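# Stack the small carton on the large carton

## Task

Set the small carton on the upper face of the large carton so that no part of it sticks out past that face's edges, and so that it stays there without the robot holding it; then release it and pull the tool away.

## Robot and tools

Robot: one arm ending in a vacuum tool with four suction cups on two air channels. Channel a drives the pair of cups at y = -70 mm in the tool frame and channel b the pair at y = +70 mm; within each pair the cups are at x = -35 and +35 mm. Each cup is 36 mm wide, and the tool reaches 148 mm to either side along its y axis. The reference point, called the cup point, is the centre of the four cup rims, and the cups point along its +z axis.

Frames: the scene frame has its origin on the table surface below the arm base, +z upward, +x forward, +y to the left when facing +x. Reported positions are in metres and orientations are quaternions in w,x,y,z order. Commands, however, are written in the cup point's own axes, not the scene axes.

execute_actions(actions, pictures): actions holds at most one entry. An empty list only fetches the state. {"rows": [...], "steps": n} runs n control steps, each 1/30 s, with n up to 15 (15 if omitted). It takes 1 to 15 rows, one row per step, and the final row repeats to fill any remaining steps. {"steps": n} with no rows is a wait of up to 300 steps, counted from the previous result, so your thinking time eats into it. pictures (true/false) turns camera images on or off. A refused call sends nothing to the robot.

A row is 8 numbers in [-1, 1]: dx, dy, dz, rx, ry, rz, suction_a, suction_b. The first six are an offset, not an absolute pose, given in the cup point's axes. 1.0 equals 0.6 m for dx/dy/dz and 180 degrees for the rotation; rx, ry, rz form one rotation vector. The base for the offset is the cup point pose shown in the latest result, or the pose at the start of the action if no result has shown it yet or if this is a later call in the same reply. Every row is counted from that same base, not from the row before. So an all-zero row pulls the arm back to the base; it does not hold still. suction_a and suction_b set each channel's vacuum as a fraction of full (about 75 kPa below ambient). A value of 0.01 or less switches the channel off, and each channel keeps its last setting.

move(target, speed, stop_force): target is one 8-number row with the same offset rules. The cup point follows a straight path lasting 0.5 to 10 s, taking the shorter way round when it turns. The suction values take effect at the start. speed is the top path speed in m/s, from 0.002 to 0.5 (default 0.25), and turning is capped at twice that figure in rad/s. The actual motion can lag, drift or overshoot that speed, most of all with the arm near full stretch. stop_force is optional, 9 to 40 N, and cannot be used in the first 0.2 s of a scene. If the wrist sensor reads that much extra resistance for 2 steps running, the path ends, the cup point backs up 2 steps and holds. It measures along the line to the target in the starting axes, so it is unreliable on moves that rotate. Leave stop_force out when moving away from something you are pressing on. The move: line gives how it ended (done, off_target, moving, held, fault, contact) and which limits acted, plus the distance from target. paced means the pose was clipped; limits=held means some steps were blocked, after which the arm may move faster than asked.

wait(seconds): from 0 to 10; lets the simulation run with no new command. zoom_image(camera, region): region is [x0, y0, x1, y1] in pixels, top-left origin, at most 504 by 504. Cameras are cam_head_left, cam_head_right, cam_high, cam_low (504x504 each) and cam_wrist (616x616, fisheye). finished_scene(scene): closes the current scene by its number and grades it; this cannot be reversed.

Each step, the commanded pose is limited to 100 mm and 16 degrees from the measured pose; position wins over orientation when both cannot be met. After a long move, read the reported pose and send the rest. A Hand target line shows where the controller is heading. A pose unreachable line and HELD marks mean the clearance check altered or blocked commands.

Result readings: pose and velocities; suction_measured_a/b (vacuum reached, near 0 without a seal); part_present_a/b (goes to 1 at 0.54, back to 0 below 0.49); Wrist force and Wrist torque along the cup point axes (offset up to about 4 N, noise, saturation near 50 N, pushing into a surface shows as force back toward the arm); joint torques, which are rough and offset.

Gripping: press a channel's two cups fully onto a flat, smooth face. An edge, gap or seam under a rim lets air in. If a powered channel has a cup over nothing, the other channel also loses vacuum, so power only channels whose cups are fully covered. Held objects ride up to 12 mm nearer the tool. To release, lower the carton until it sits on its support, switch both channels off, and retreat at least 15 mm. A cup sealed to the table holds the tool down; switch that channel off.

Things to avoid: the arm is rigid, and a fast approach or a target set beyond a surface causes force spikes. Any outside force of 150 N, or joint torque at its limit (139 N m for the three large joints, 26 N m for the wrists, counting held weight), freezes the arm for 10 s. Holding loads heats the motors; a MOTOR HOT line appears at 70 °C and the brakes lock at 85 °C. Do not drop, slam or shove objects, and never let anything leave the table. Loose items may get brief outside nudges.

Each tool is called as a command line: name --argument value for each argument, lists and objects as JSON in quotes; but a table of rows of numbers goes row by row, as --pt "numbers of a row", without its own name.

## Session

execute_actions --actions '[]'

Scene clock: 0.00 s of 5300.00 s.
end_effector_position=(+0.4254, +0.0090, +0.4024) suction_measured_a=0.00 part_present_a=0 suction_measured_b=0.00 part_present_b=0 end_effector_quat_wxyz=(+0.002, -0.010, +1.000, -0.001) end_effector_velocity=(+0.000, +0.000, +0.001) end_effector_angular_velocity=(+0.000, -0.001, +0.003)
Joint positions: [-0.315 -1.768  1.733 -1.532 -1.573  1.256]
Joint velocities: [ 0.001 -0.    -0.001 -0.     0.001 -0.002]
Joint torques (N m, as the arm reports them, + toward a larger angle): no reading
Motor temperatures (°C, as the motors report them): [30 30 30 33 35 38]
Wrist force (N, on the end effector, along its own x y z axes, offset not removed): no reading
Wrist torque (N m, same axes, about the end effector's origin, offset not removed): no reading
Hand target: +0.425, +0.009, +0.402; +0.002, -0.010, +1.000, -0.001

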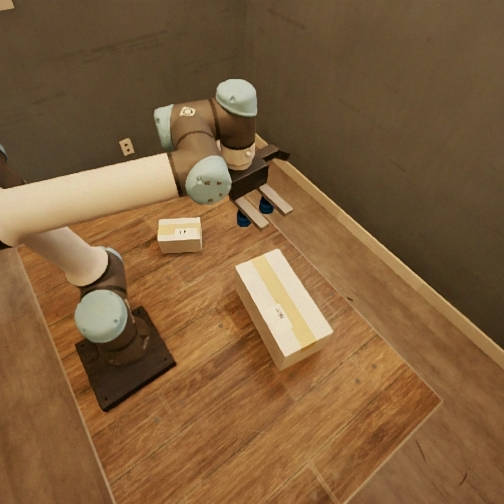

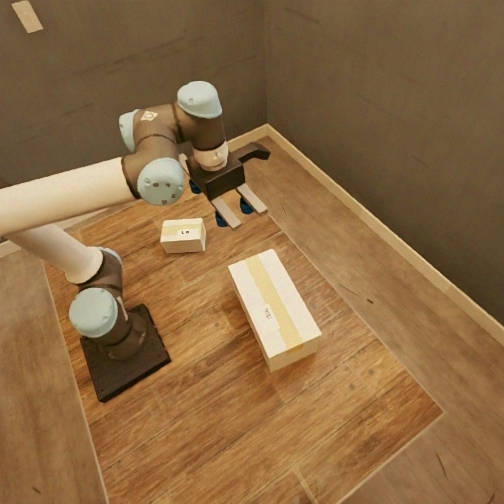

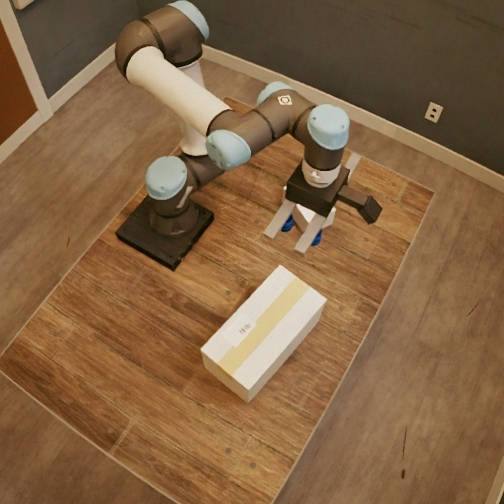

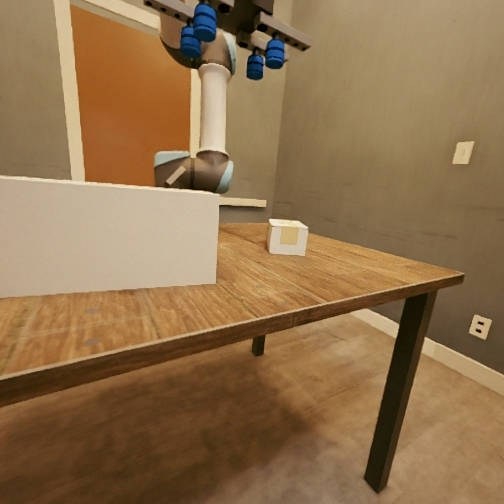

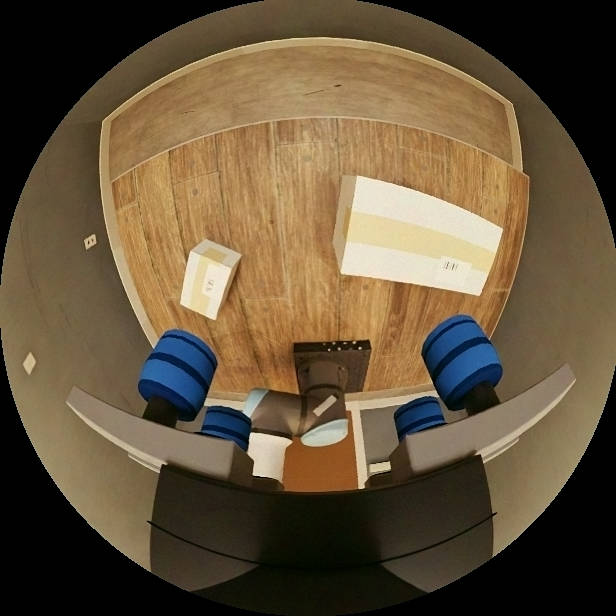

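move --target '[0.088,0.497,0.44,0,0,0.19,0,0]' --speed 0.4

Scene clock: 6.67 s of 5300.00 s.
end_effector_position=(+0.3683, +0.3051, +0.1378) suction_measured_a=0.00 part_present_a=0 suction_measured_b=0.00 part_present_b=0 end_effector_quat_wxyz=(+0.003, +0.284, +0.959, -0.001) end_effector_velocity=(+0.001, +0.002, -0.002) end_effector_angular_velocity=(-0.003, -0.002, -0.004)
Joint positions: [ 0.389 -1.424  2.128 -2.271 -1.572  2.557]
Joint velocities: [ 0.005  0.007 -0.003 -0.005 -0.004  0.009]
Joint torques (N m, as the arm reports them, + toward a larger angle): [  8.26 -19.42 -30.17  -5.27  -1.48   2.12]
Motor temperatures (°C, as the motors report them): [30 30 30 33 35 38]
Wrist force (N, on the end effector, along its own x y z axes, offset not removed): [0.1 -0.5 1.2]
Wrist torque (N m, same axes, about the end effector's origin, offset not removed): [-0.06 0.08 -0.04]
Hand target: +0.368, +0.305, +0.138; +0.003, +0.285, +0.959, -0.001
Off the commanded pose: 0.001 m, 0 deg.
After step 90, 1.80 s passed at rest.
move: done

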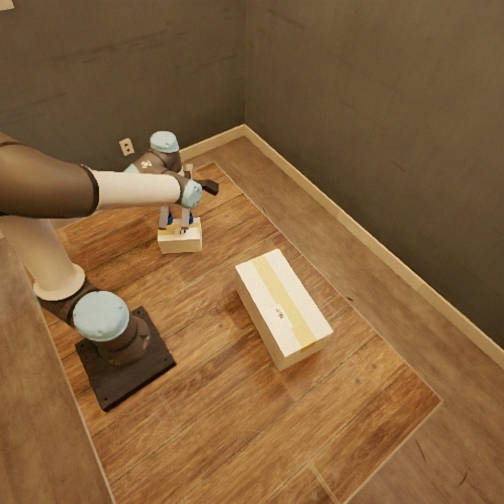

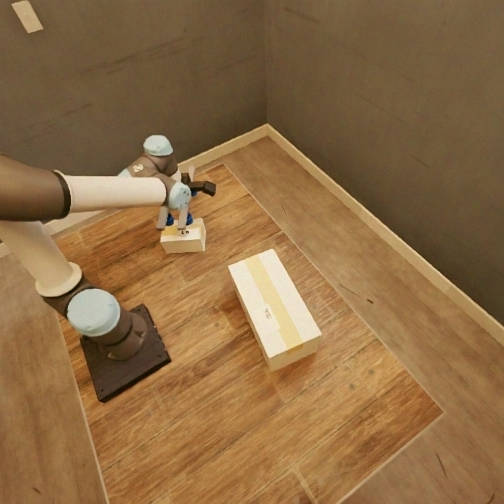

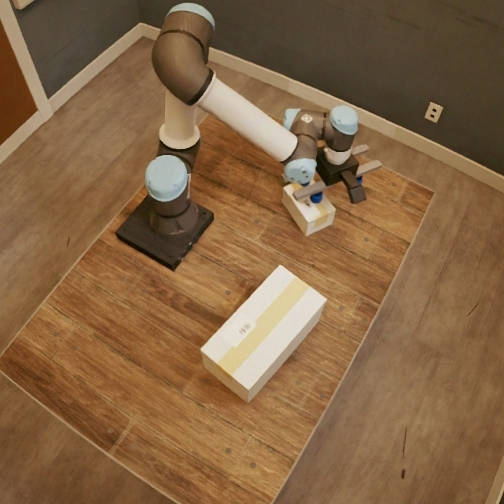

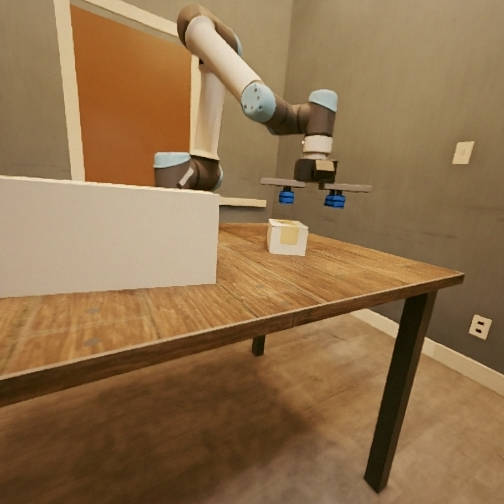

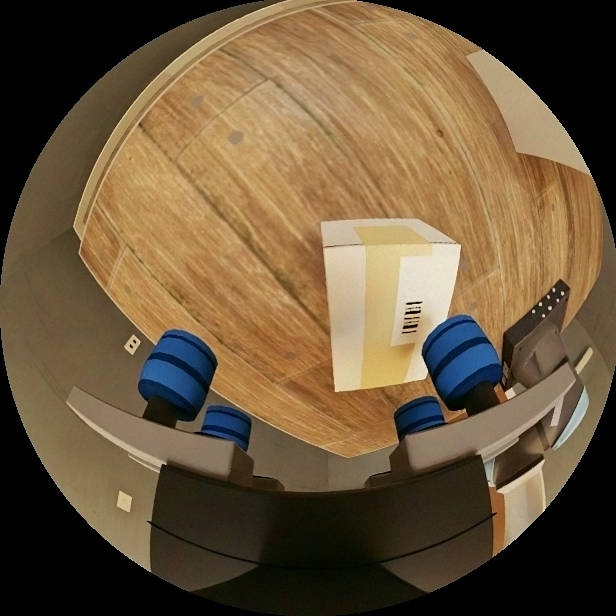

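move --target '[0.01,0.018,0.065,0,0,-0.022,0,0]' --speed 0.1

move --target '[0,0,0.041,0,0,0,1,0]' --speed 0.025 --stop_force 15

Scene clock: 9.60 s of 5300.00 s.
end_effector_position=(+0.3694, +0.3172, +0.0992) suction_measured_a=0.00 part_present_a=0 suction_measured_b=0.00 part_present_b=0 end_effector_quat_wxyz=(+0.003, +0.251, +0.968, -0.001) end_effector_velocity=(+0.000, +0.001, -0.003) end_effector_angular_velocity=(+0.000, -0.001, +0.003)
Joint positions: [ 0.412 -1.332  2.145 -2.38  -1.572  2.511]
Joint velocities: [ 0.001  0.007  0.    -0.008  0.    -0.002]
Joint torques (N m, as the arm reports them, + toward a larger angle): [  7.77 -22.63  -9.73  -5.18   1.76  -2.05]
Motor temperatures (°C, as the motors report them): [30 30 30 33 35 38]
Wrist force (N, on the end effector, along its own x y z axes, offset not removed): [1.0 1.1 1.6]
Wrist torque (N m, same axes, about the end effector's origin, offset not removed): [0.18 -0.12 -0.04]
Hand target: +0.369, +0.317, +0.099; +0.003, +0.251, +0.968, -0.001
Off the commanded pose: 0.000 m, 0 deg.
move: done

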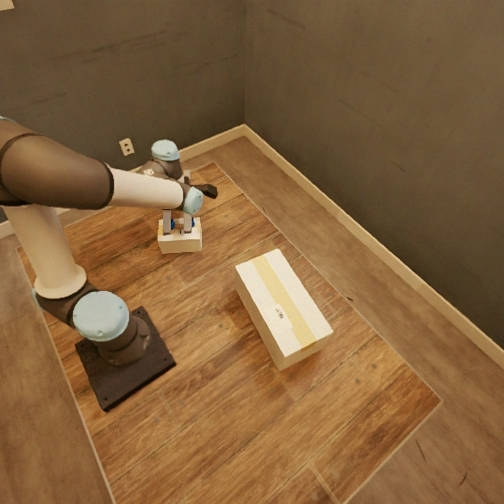

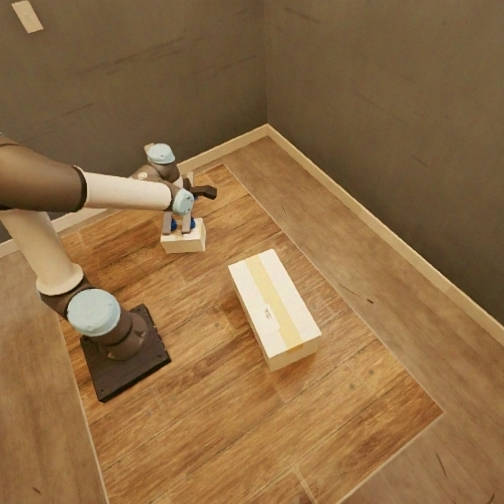

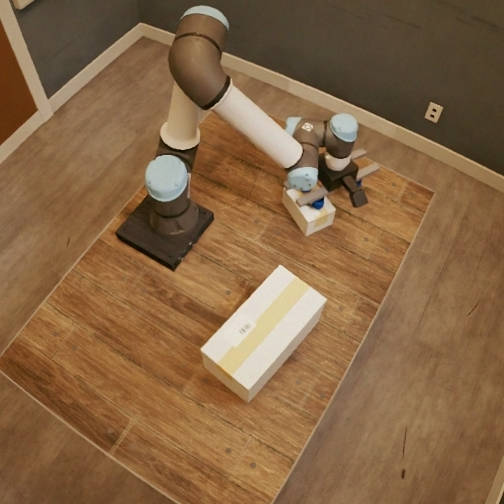

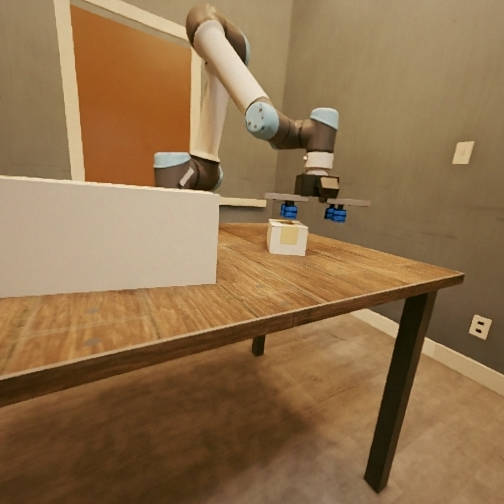

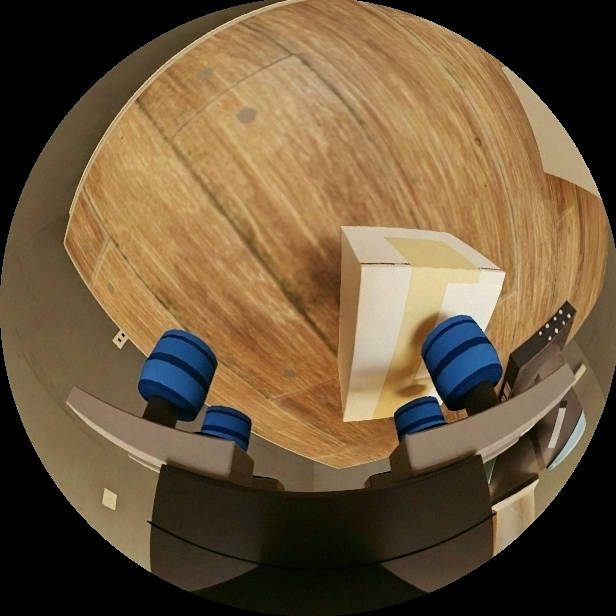

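Scene clock: 10.90 s of 5300.00 s.
end_effector_position=(+0.3695, +0.3172, +0.0750) suction_measured_a=0.79 part_present_a=1 suction_measured_b=0.00 part_present_b=0 end_effector_quat_wxyz=(+0.003, +0.251, +0.968, -0.001) end_effector_velocity=(+0.000, +0.000, -0.003) end_effector_angular_velocity=(+0.000, -0.001, +0.002)
Joint positions: [ 0.412 -1.281  2.166 -2.452 -1.572  2.511]
Joint velocities: [ 0.001  0.007  0.002 -0.009 -0.    -0.001]
Joint torques (N m, as the arm reports them, + toward a larger angle): [ -4.54 -25.8  -11.99  -5.9    0.73   1.53]
Motor temperatures (°C, as the motors report them): [30 30 30 33 35 38]
Wrist force (N, on the end effector, along its own x y z axes, offset not removed): [0.8 1.8 9.4]
Wrist torque (N m, same axes, about the end effector's origin, offset not removed): [-0.21 -0.04 0.00]
Hand target: +0.370, +0.317, +0.075; +0.003, +0.251, +0.968, -0.001
Off the commanded pose: 0.000 m, 0 deg.
move: done

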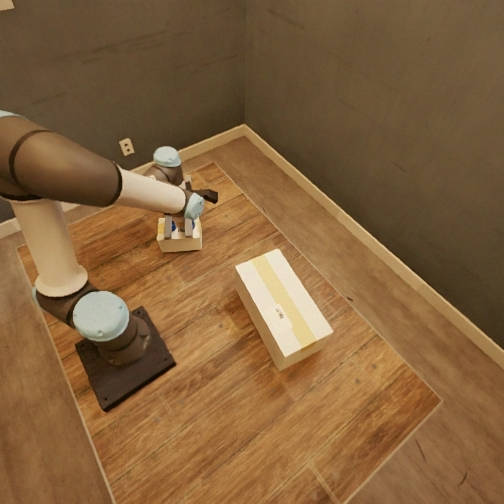

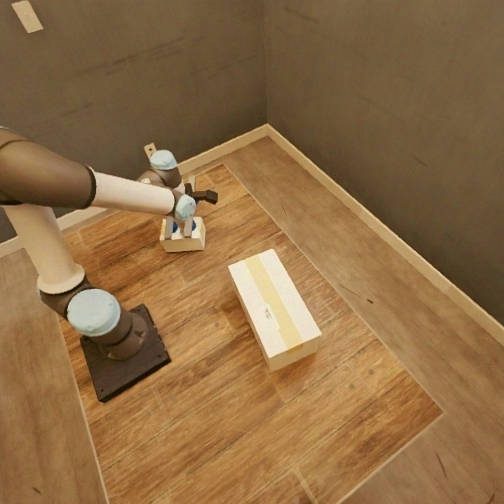

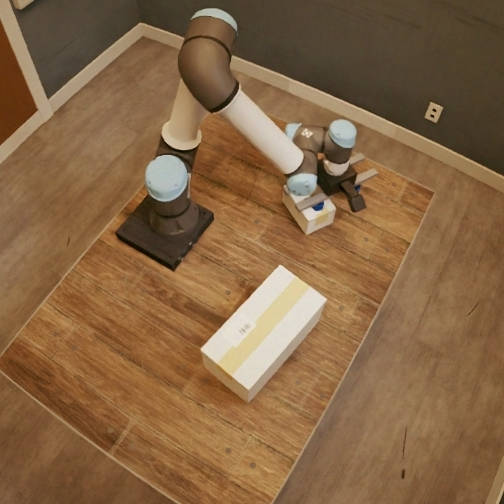

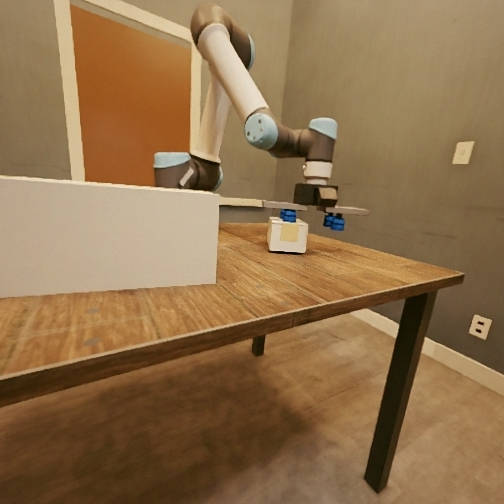

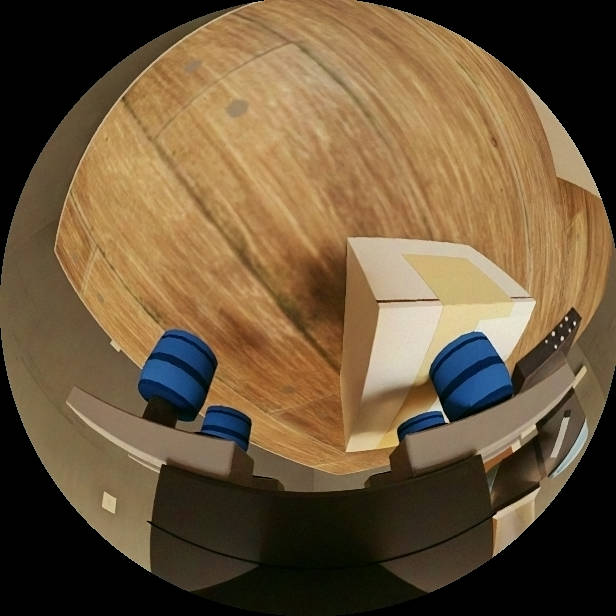

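move --target '[-0.1,-0.12,-0.3,0,0,0,1,0]' --speed 0.3

move --target '[-0.517,-0.533,0,0,0,0.383,1,0]' --speed 0.35

Scene clock: 16.80 s of 5300.00 s.
end_effector_position=(+0.3858, +0.2257, +0.2549) suction_measured_a=0.89 part_present_a=1 suction_measured_b=0.00 part_present_b=0 end_effector_quat_wxyz=(+0.003, +0.252, +0.968, -0.001) end_effector_velocity=(+0.000, -0.002, +0.002) end_effector_angular_velocity=(-0.001, +0.002, -0.000)
Joint positions: [ 0.206 -1.658  2.023 -1.932 -1.572  2.305]
Joint velocities: [-0.004 -0.002 -0.005  0.009 -0.    -0.004]
Joint torques (N m, as the arm reports them, + toward a larger angle): [ -9.71 -33.38 -37.05  -2.38   1.57  -2.13]
Motor temperatures (°C, as the motors report them): [30 30 30 33 35 38]
Wrist force (N, on the end effector, along its own x y z axes, offset not removed): [0.8 0.4 8.7]
Wrist torque (N m, same axes, about the end effector's origin, offset not removed): [-0.36 0.01 0.00]
Hand target: +0.386, +0.225, +0.255; +0.003, +0.251, +0.968, -0.001
Off the commanded pose: 0.001 m, 0 deg.
After step 90, 1.47 s passed at rest.
move: done

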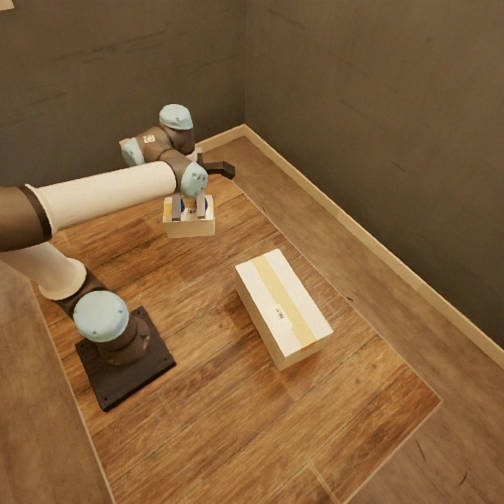

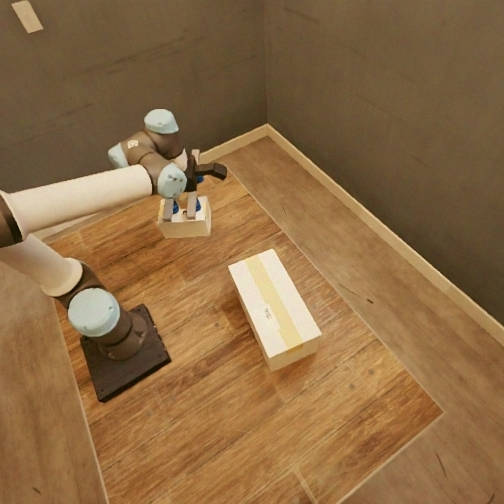

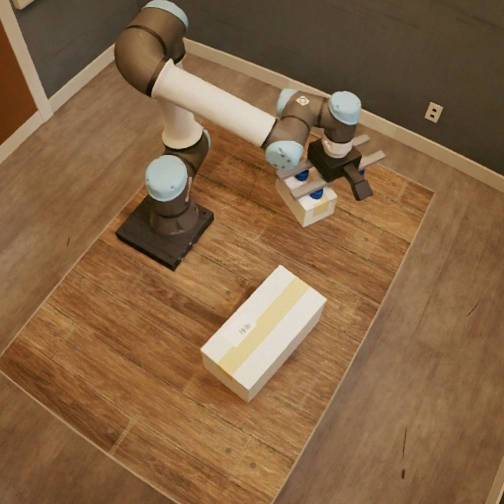

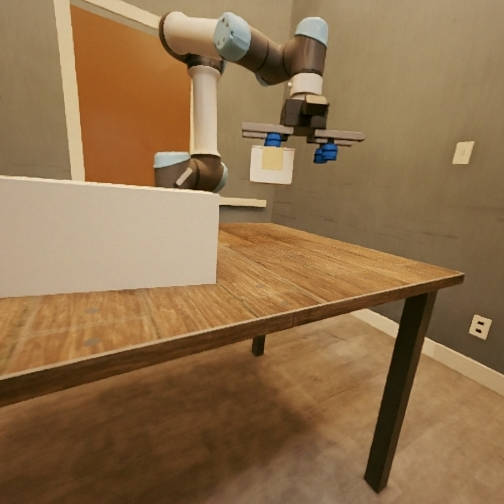

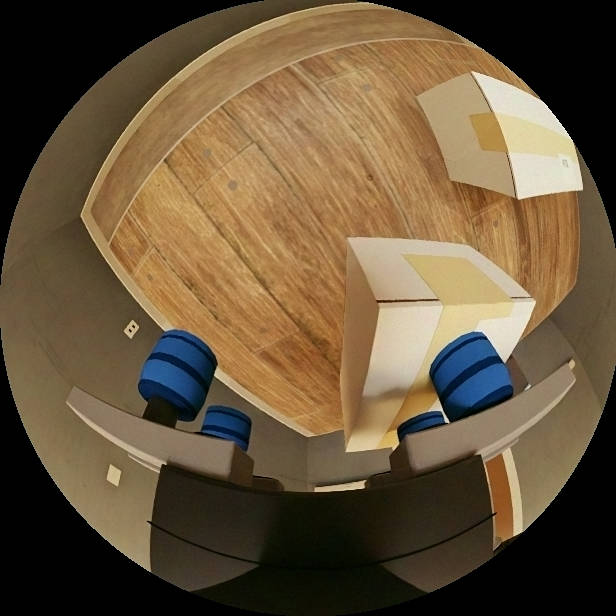

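Scene clock: 19.27 s of 5300.00 s.
end_effector_position=(+0.5013, -0.2037, +0.2561) suction_measured_a=0.89 part_present_a=1 suction_measured_b=0.00 part_present_b=0 end_effector_quat_wxyz=(+0.001, +0.755, +0.656, +0.002) end_effector_velocity=(+0.001, -0.003, +0.001) end_effector_angular_velocity=(-0.001, -0.001, -0.008)
Joint positions: [-0.652 -1.428  1.787 -1.925 -1.572  2.649]
Joint velocities: [-0.004  0.004 -0.006  0.001 -0.     0.004]
Joint torques (N m, as the arm reports them, + toward a larger angle): [ -8.21 -25.03 -37.15  -1.92  -1.57   1.95]
Motor temperatures (°C, as the motors report them): [30 30 30 33 35 38]
Wrist force (N, on the end effector, along its own x y z axes, offset not removed): [0.6 1.0 9.1]
Wrist torque (N m, same axes, about the end effector's origin, offset not removed): [-0.34 0.05 0.01]
Hand target: +0.501, -0.204, +0.256; +0.001, +0.755, +0.656, +0.002
Off the commanded pose: 0.001 m, 0 deg.
move: done

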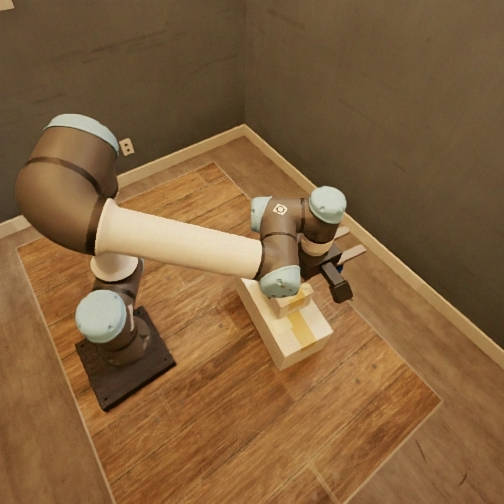

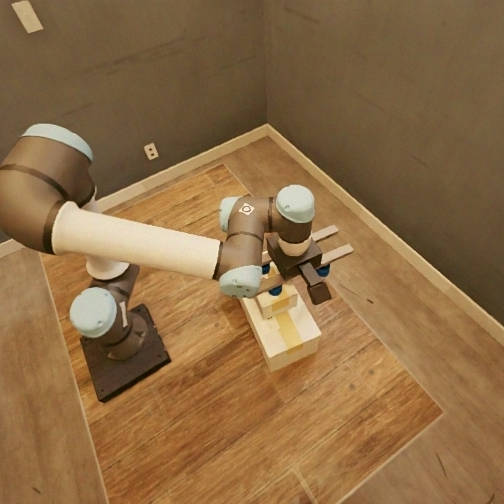

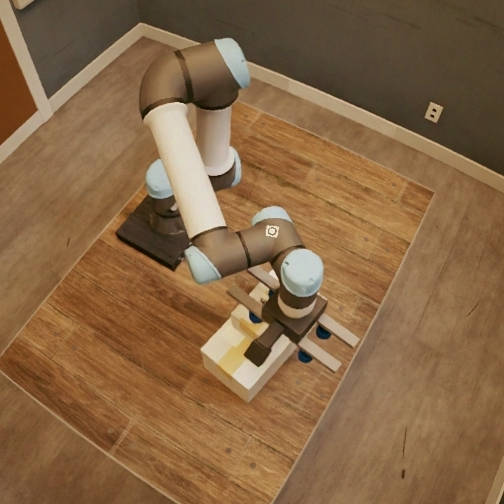

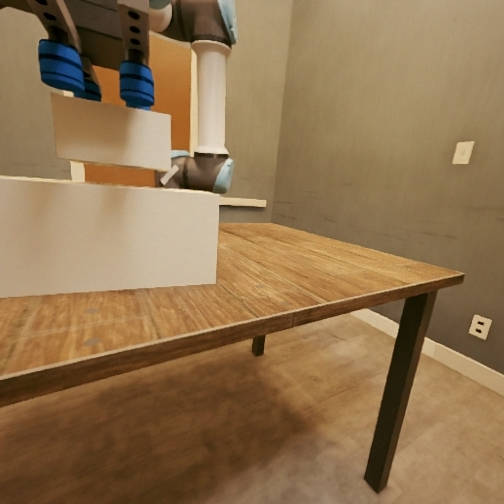

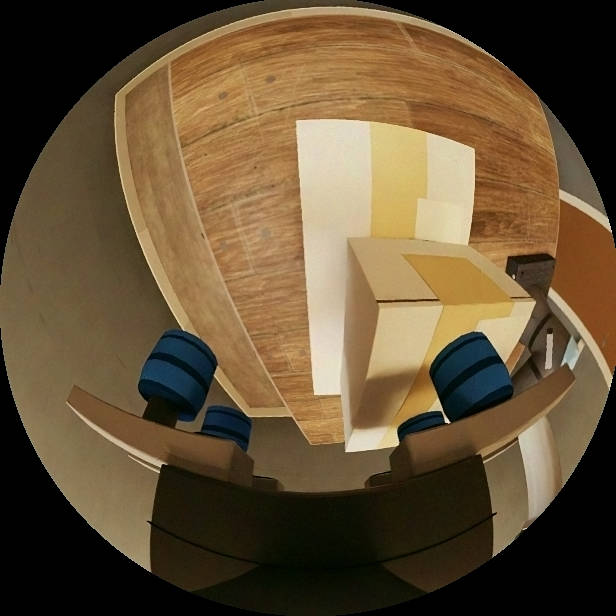

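move --target '[0,0,0.038,0,0,0,1,0]' --speed 0.05

move --target '[0,0,0.05,0,0,0,1,0]' --speed 0.006 --stop_force 9

execute_actions --actions '[{"rows":[[0,0,-0.003,0,0,0,0,0]],"steps":6}]' --pictures false

move --target '[0,0,-0.25,0,0,0,0,0]'

Scene clock: 25.70 s of 5300.00 s.
end_effector_position=(+0.5014, -0.2037, +0.2336) suction_measured_a=0.89 part_present_a=1 suction_measured_b=0.00 part_present_b=0 end_effector_quat_wxyz=(+0.001, +0.755, +0.656, +0.002) end_effector_velocity=(+0.000, -0.000, -0.002) end_effector_angular_velocity=(-0.001, -0.001, +0.000)
Joint positions: [-0.652 -1.408  1.825 -1.983 -1.572  2.649]
Joint velocities: [ 0.     0.001  0.004 -0.007 -0.001 -0.   ]
Joint torques (N m, as the arm reports them, + toward a larger angle): [  6.95 -26.73 -17.46  -5.29  -1.17  -1.86]
Motor temperatures (°C, as the motors report them): [30 30 30 33 35 38]
Wrist force (N, on the end effector, along its own x y z axes, offset not removed): [2.2 0.6 9.3]
Wrist torque (N m, same axes, about the end effector's origin, offset not removed): [-0.40 -0.35 -0.06]
Hand target: +0.501, -0.204, +0.233; +0.001, +0.755, +0.656, +0.002
Off the commanded pose: 0.000 m, 0 deg.
After step 90, 2.53 s passed at rest.
move: done

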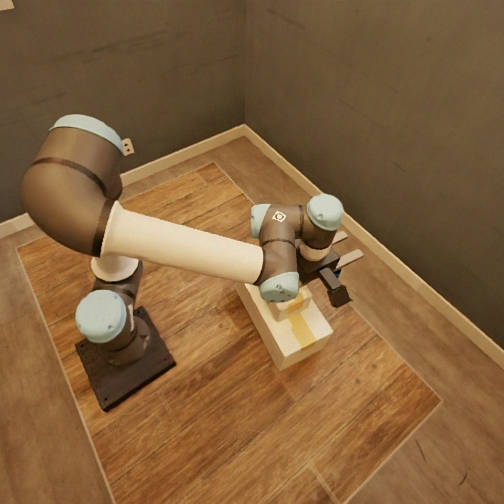

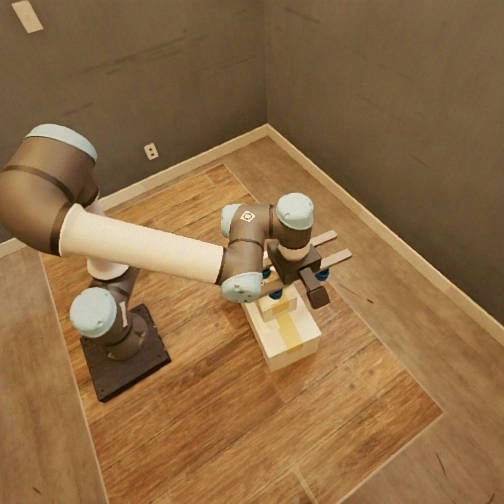

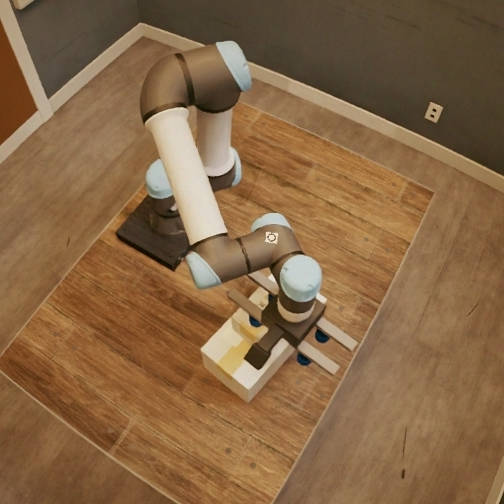

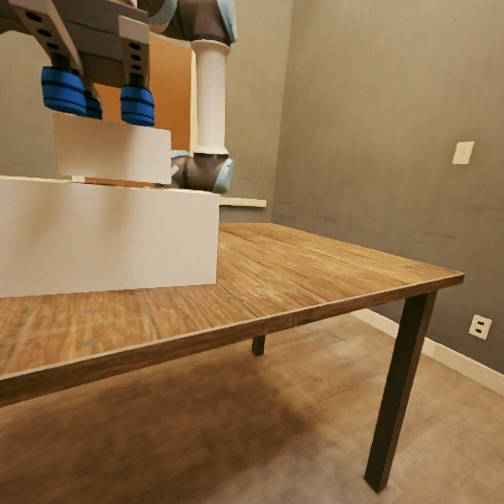

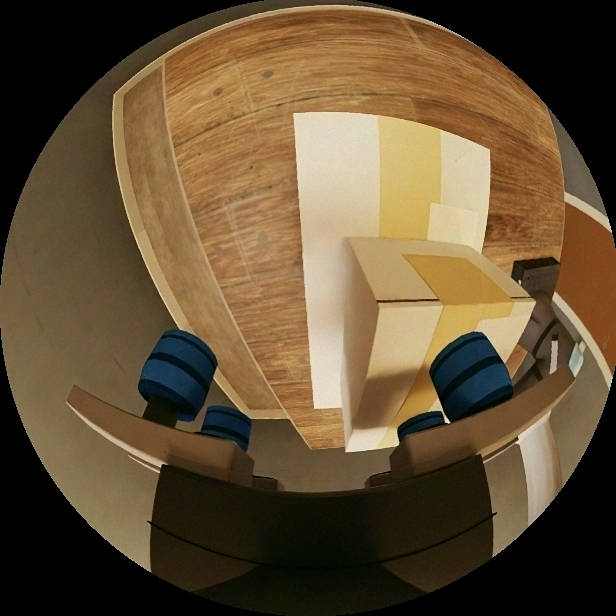

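Scene clock: 27.80 s of 5300.00 s.
end_effector_position=(+0.5015, -0.2037, +0.2233) suction_measured_a=0.89 part_present_a=1 suction_measured_b=0.00 part_present_b=0 end_effector_quat_wxyz=(+0.001, +0.755, +0.656, +0.002) end_effector_velocity=(-0.001, -0.000, +0.001) end_effector_angular_velocity=(+0.002, +0.003, -0.002)
Joint positions: [-0.652 -1.397  1.841 -2.01  -1.572  2.649]
Joint velocities: [-0.002 -0.    -0.002  0.006  0.     0.   ]
Joint torques (N m, as the arm reports them, + toward a larger angle): [  3.38 -34.49 -21.72   0.32  -0.76  -1.17]
Motor temperatures (°C, as the motors report them): [30 30 30 33 35 38]
Wrist force (N, on the end effector, along its own x y z axes, offset not removed): [3.2 8.5 -26.8]
Wrist torque (N m, same axes, about the end effector's origin, offset not removed): [2.49 -0.32 0.14]
Hand target: +0.502, -0.204, +0.224; +0.001, +0.755, +0.656, +0.002
Off the commanded pose: 0.020 m, 0 deg.
move: contact

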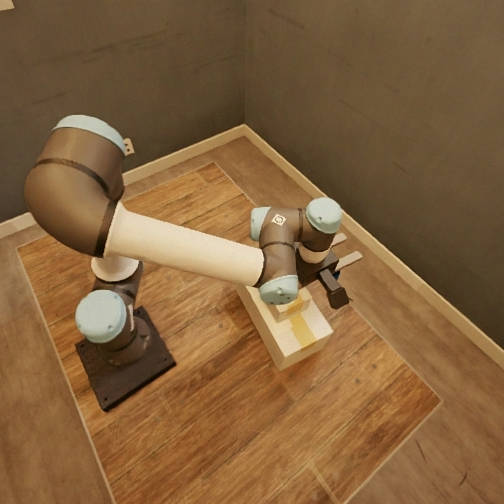

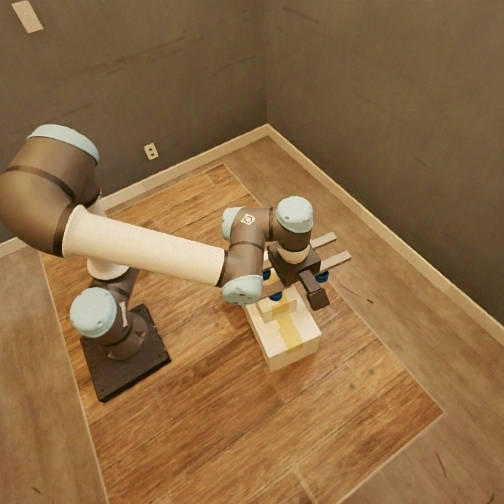

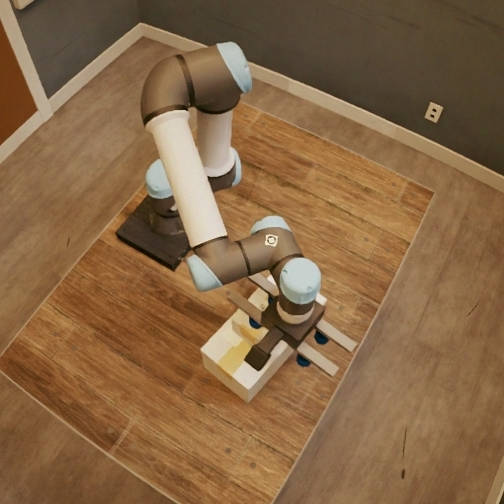

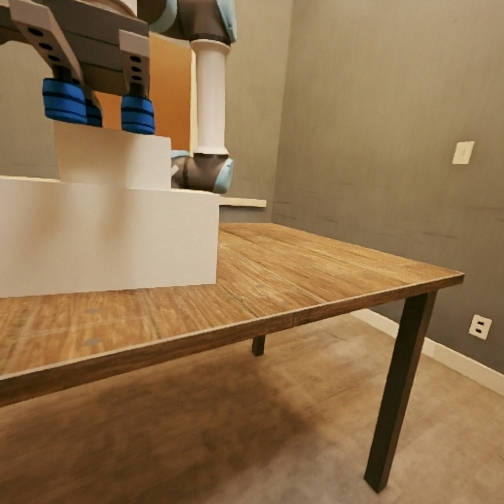

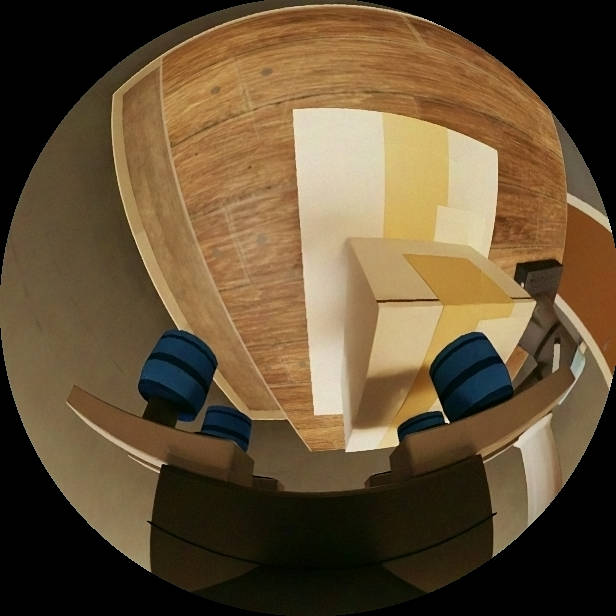

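Scene clock: 28.00 s of 5300.00 s.
end_effector_position=(+0.5015, -0.2037, +0.2246) suction_measured_a=0.00 part_present_a=0 suction_measured_b=0.00 part_present_b=0 end_effector_quat_wxyz=(+0.001, +0.755, +0.656, +0.002) end_effector_velocity=(+0.000, +0.001, +0.004) end_effector_angular_velocity=(+0.002, -0.001, +0.000)
Joint positions: [-0.652 -1.399  1.839 -2.007 -1.572  2.649]
Joint velocities: [ 0.    -0.004 -0.006  0.01   0.003 -0.   ]
Joint torques (N m, as the arm reports them, + toward a larger angle): [  4.71 -31.56 -23.22  -0.62  -0.11  -1.27]
Motor temperatures (°C, as the motors report them): [30 30 30 33 35 38]
Wrist force (N, on the end effector, along its own x y z axes, offset not removed): [1.0 0.8 -31.1]
Wrist torque (N m, same axes, about the end effector's origin, offset not removed): [2.14 0.00 -0.07]
Hand target: +0.501, -0.204, +0.225; +0.001, +0.755, +0.656, +0.002
Off the commanded pose: 0.001 m, 0 deg.
Steps of this call (steps 1 to 6: all 6 steps of this action). Readings (end_effector_position | what the end effector reports):
1: (+0.5015, -0.2037, +0.2234) | suction_measured_a=0.40 part_present_a=0 suction_measured_b=0.00 part_present_b=0
2: (+0.5015, -0.2037, +0.2237) | suction_measured_a=0.01 part_present_a=0 suction_measured_b=0.00 part_present_b=0
4: (+0.5015, -0.2037, +0.2242) | suction_measured_a=0.00 part_present_a=0 suction_measured_b=0.00 part_present_b=0
6: the state above

Scene clock: 29.50 s of 5300.00 s.
end_effector_position=(+0.5005, -0.2037, +0.3746) suction_measured_a=0.00 part_present_a=0 suction_measured_b=0.00 part_present_b=0 end_effector_quat_wxyz=(+0.002, +0.755, +0.656, +0.002) end_effector_velocity=(+0.000, +0.001, +0.002) end_effector_angular_velocity=(+0.001, +0.005, +0.002)
Joint positions: [-0.652 -1.485  1.541 -1.623 -1.572  2.649]
Joint velocities: [ 0.002  0.003 -0.009  0.011 -0.003  0.   ]
Joint torques (N m, as the arm reports them, + toward a larger angle): [ -9.98 -23.08 -34.76  -1.62  -1.47  -1.74]
Motor temperatures (°C, as the motors report them): [30 30 30 33 35 38]
Wrist force (N, on the end effector, along its own x y z axes, offset not removed): [0.2 0.4 1.9]
Wrist torque (N m, same axes, about the end effector's origin, offset not removed): [0.05 0.03 -0.07]
Hand target: +0.500, -0.204, +0.375; +0.001, +0.755, +0.656, +0.002
Off the commanded pose: 0.001 m, 0 deg.
move: done

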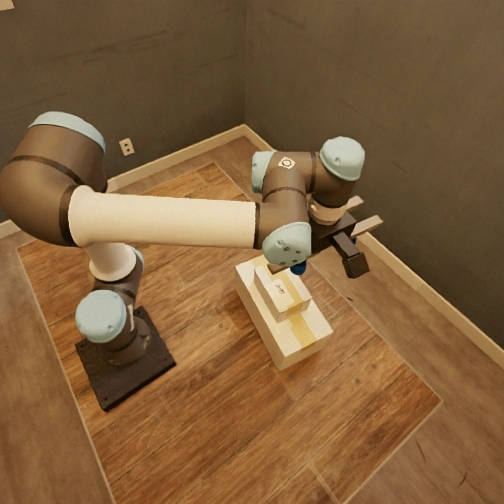

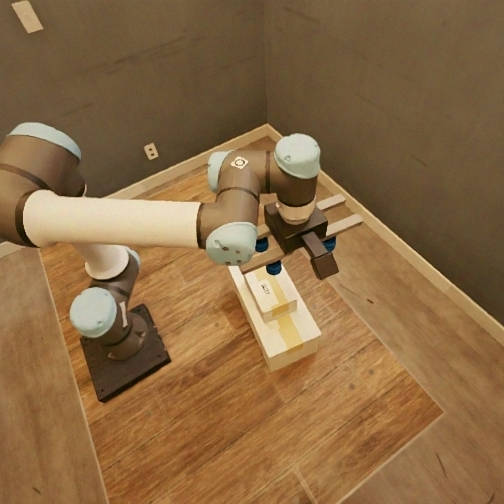

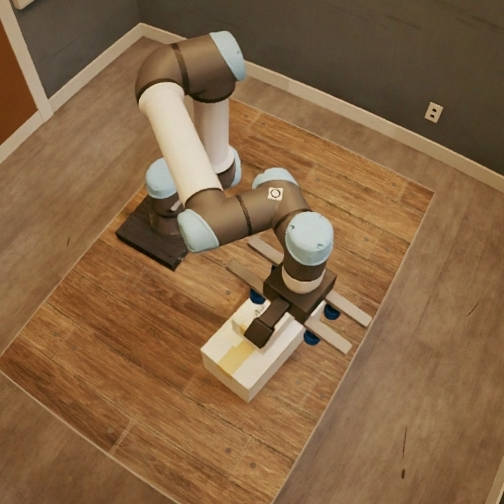

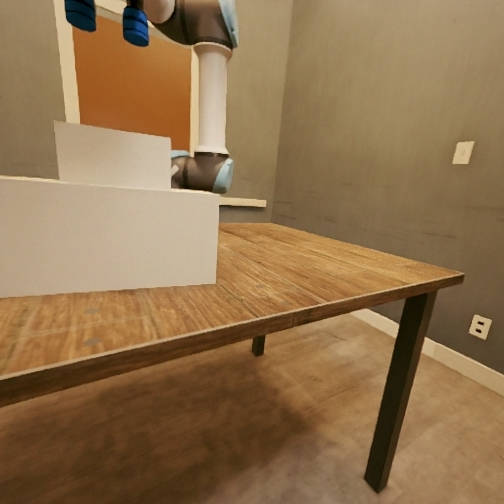

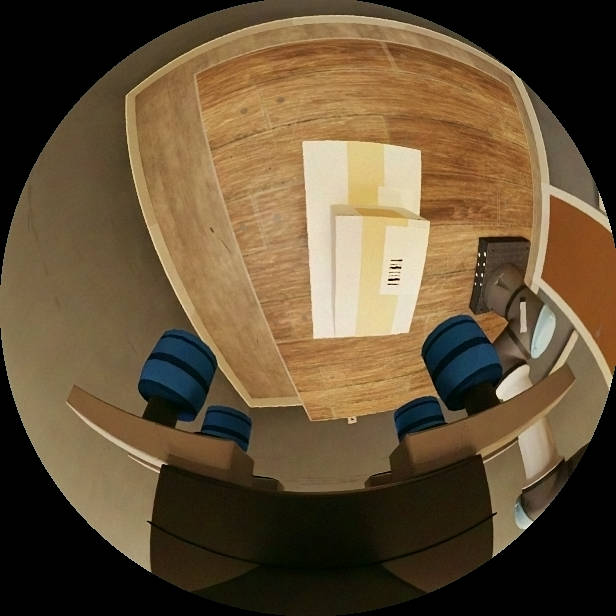

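finished_scene --scene 2

The scene is finished: the task was done.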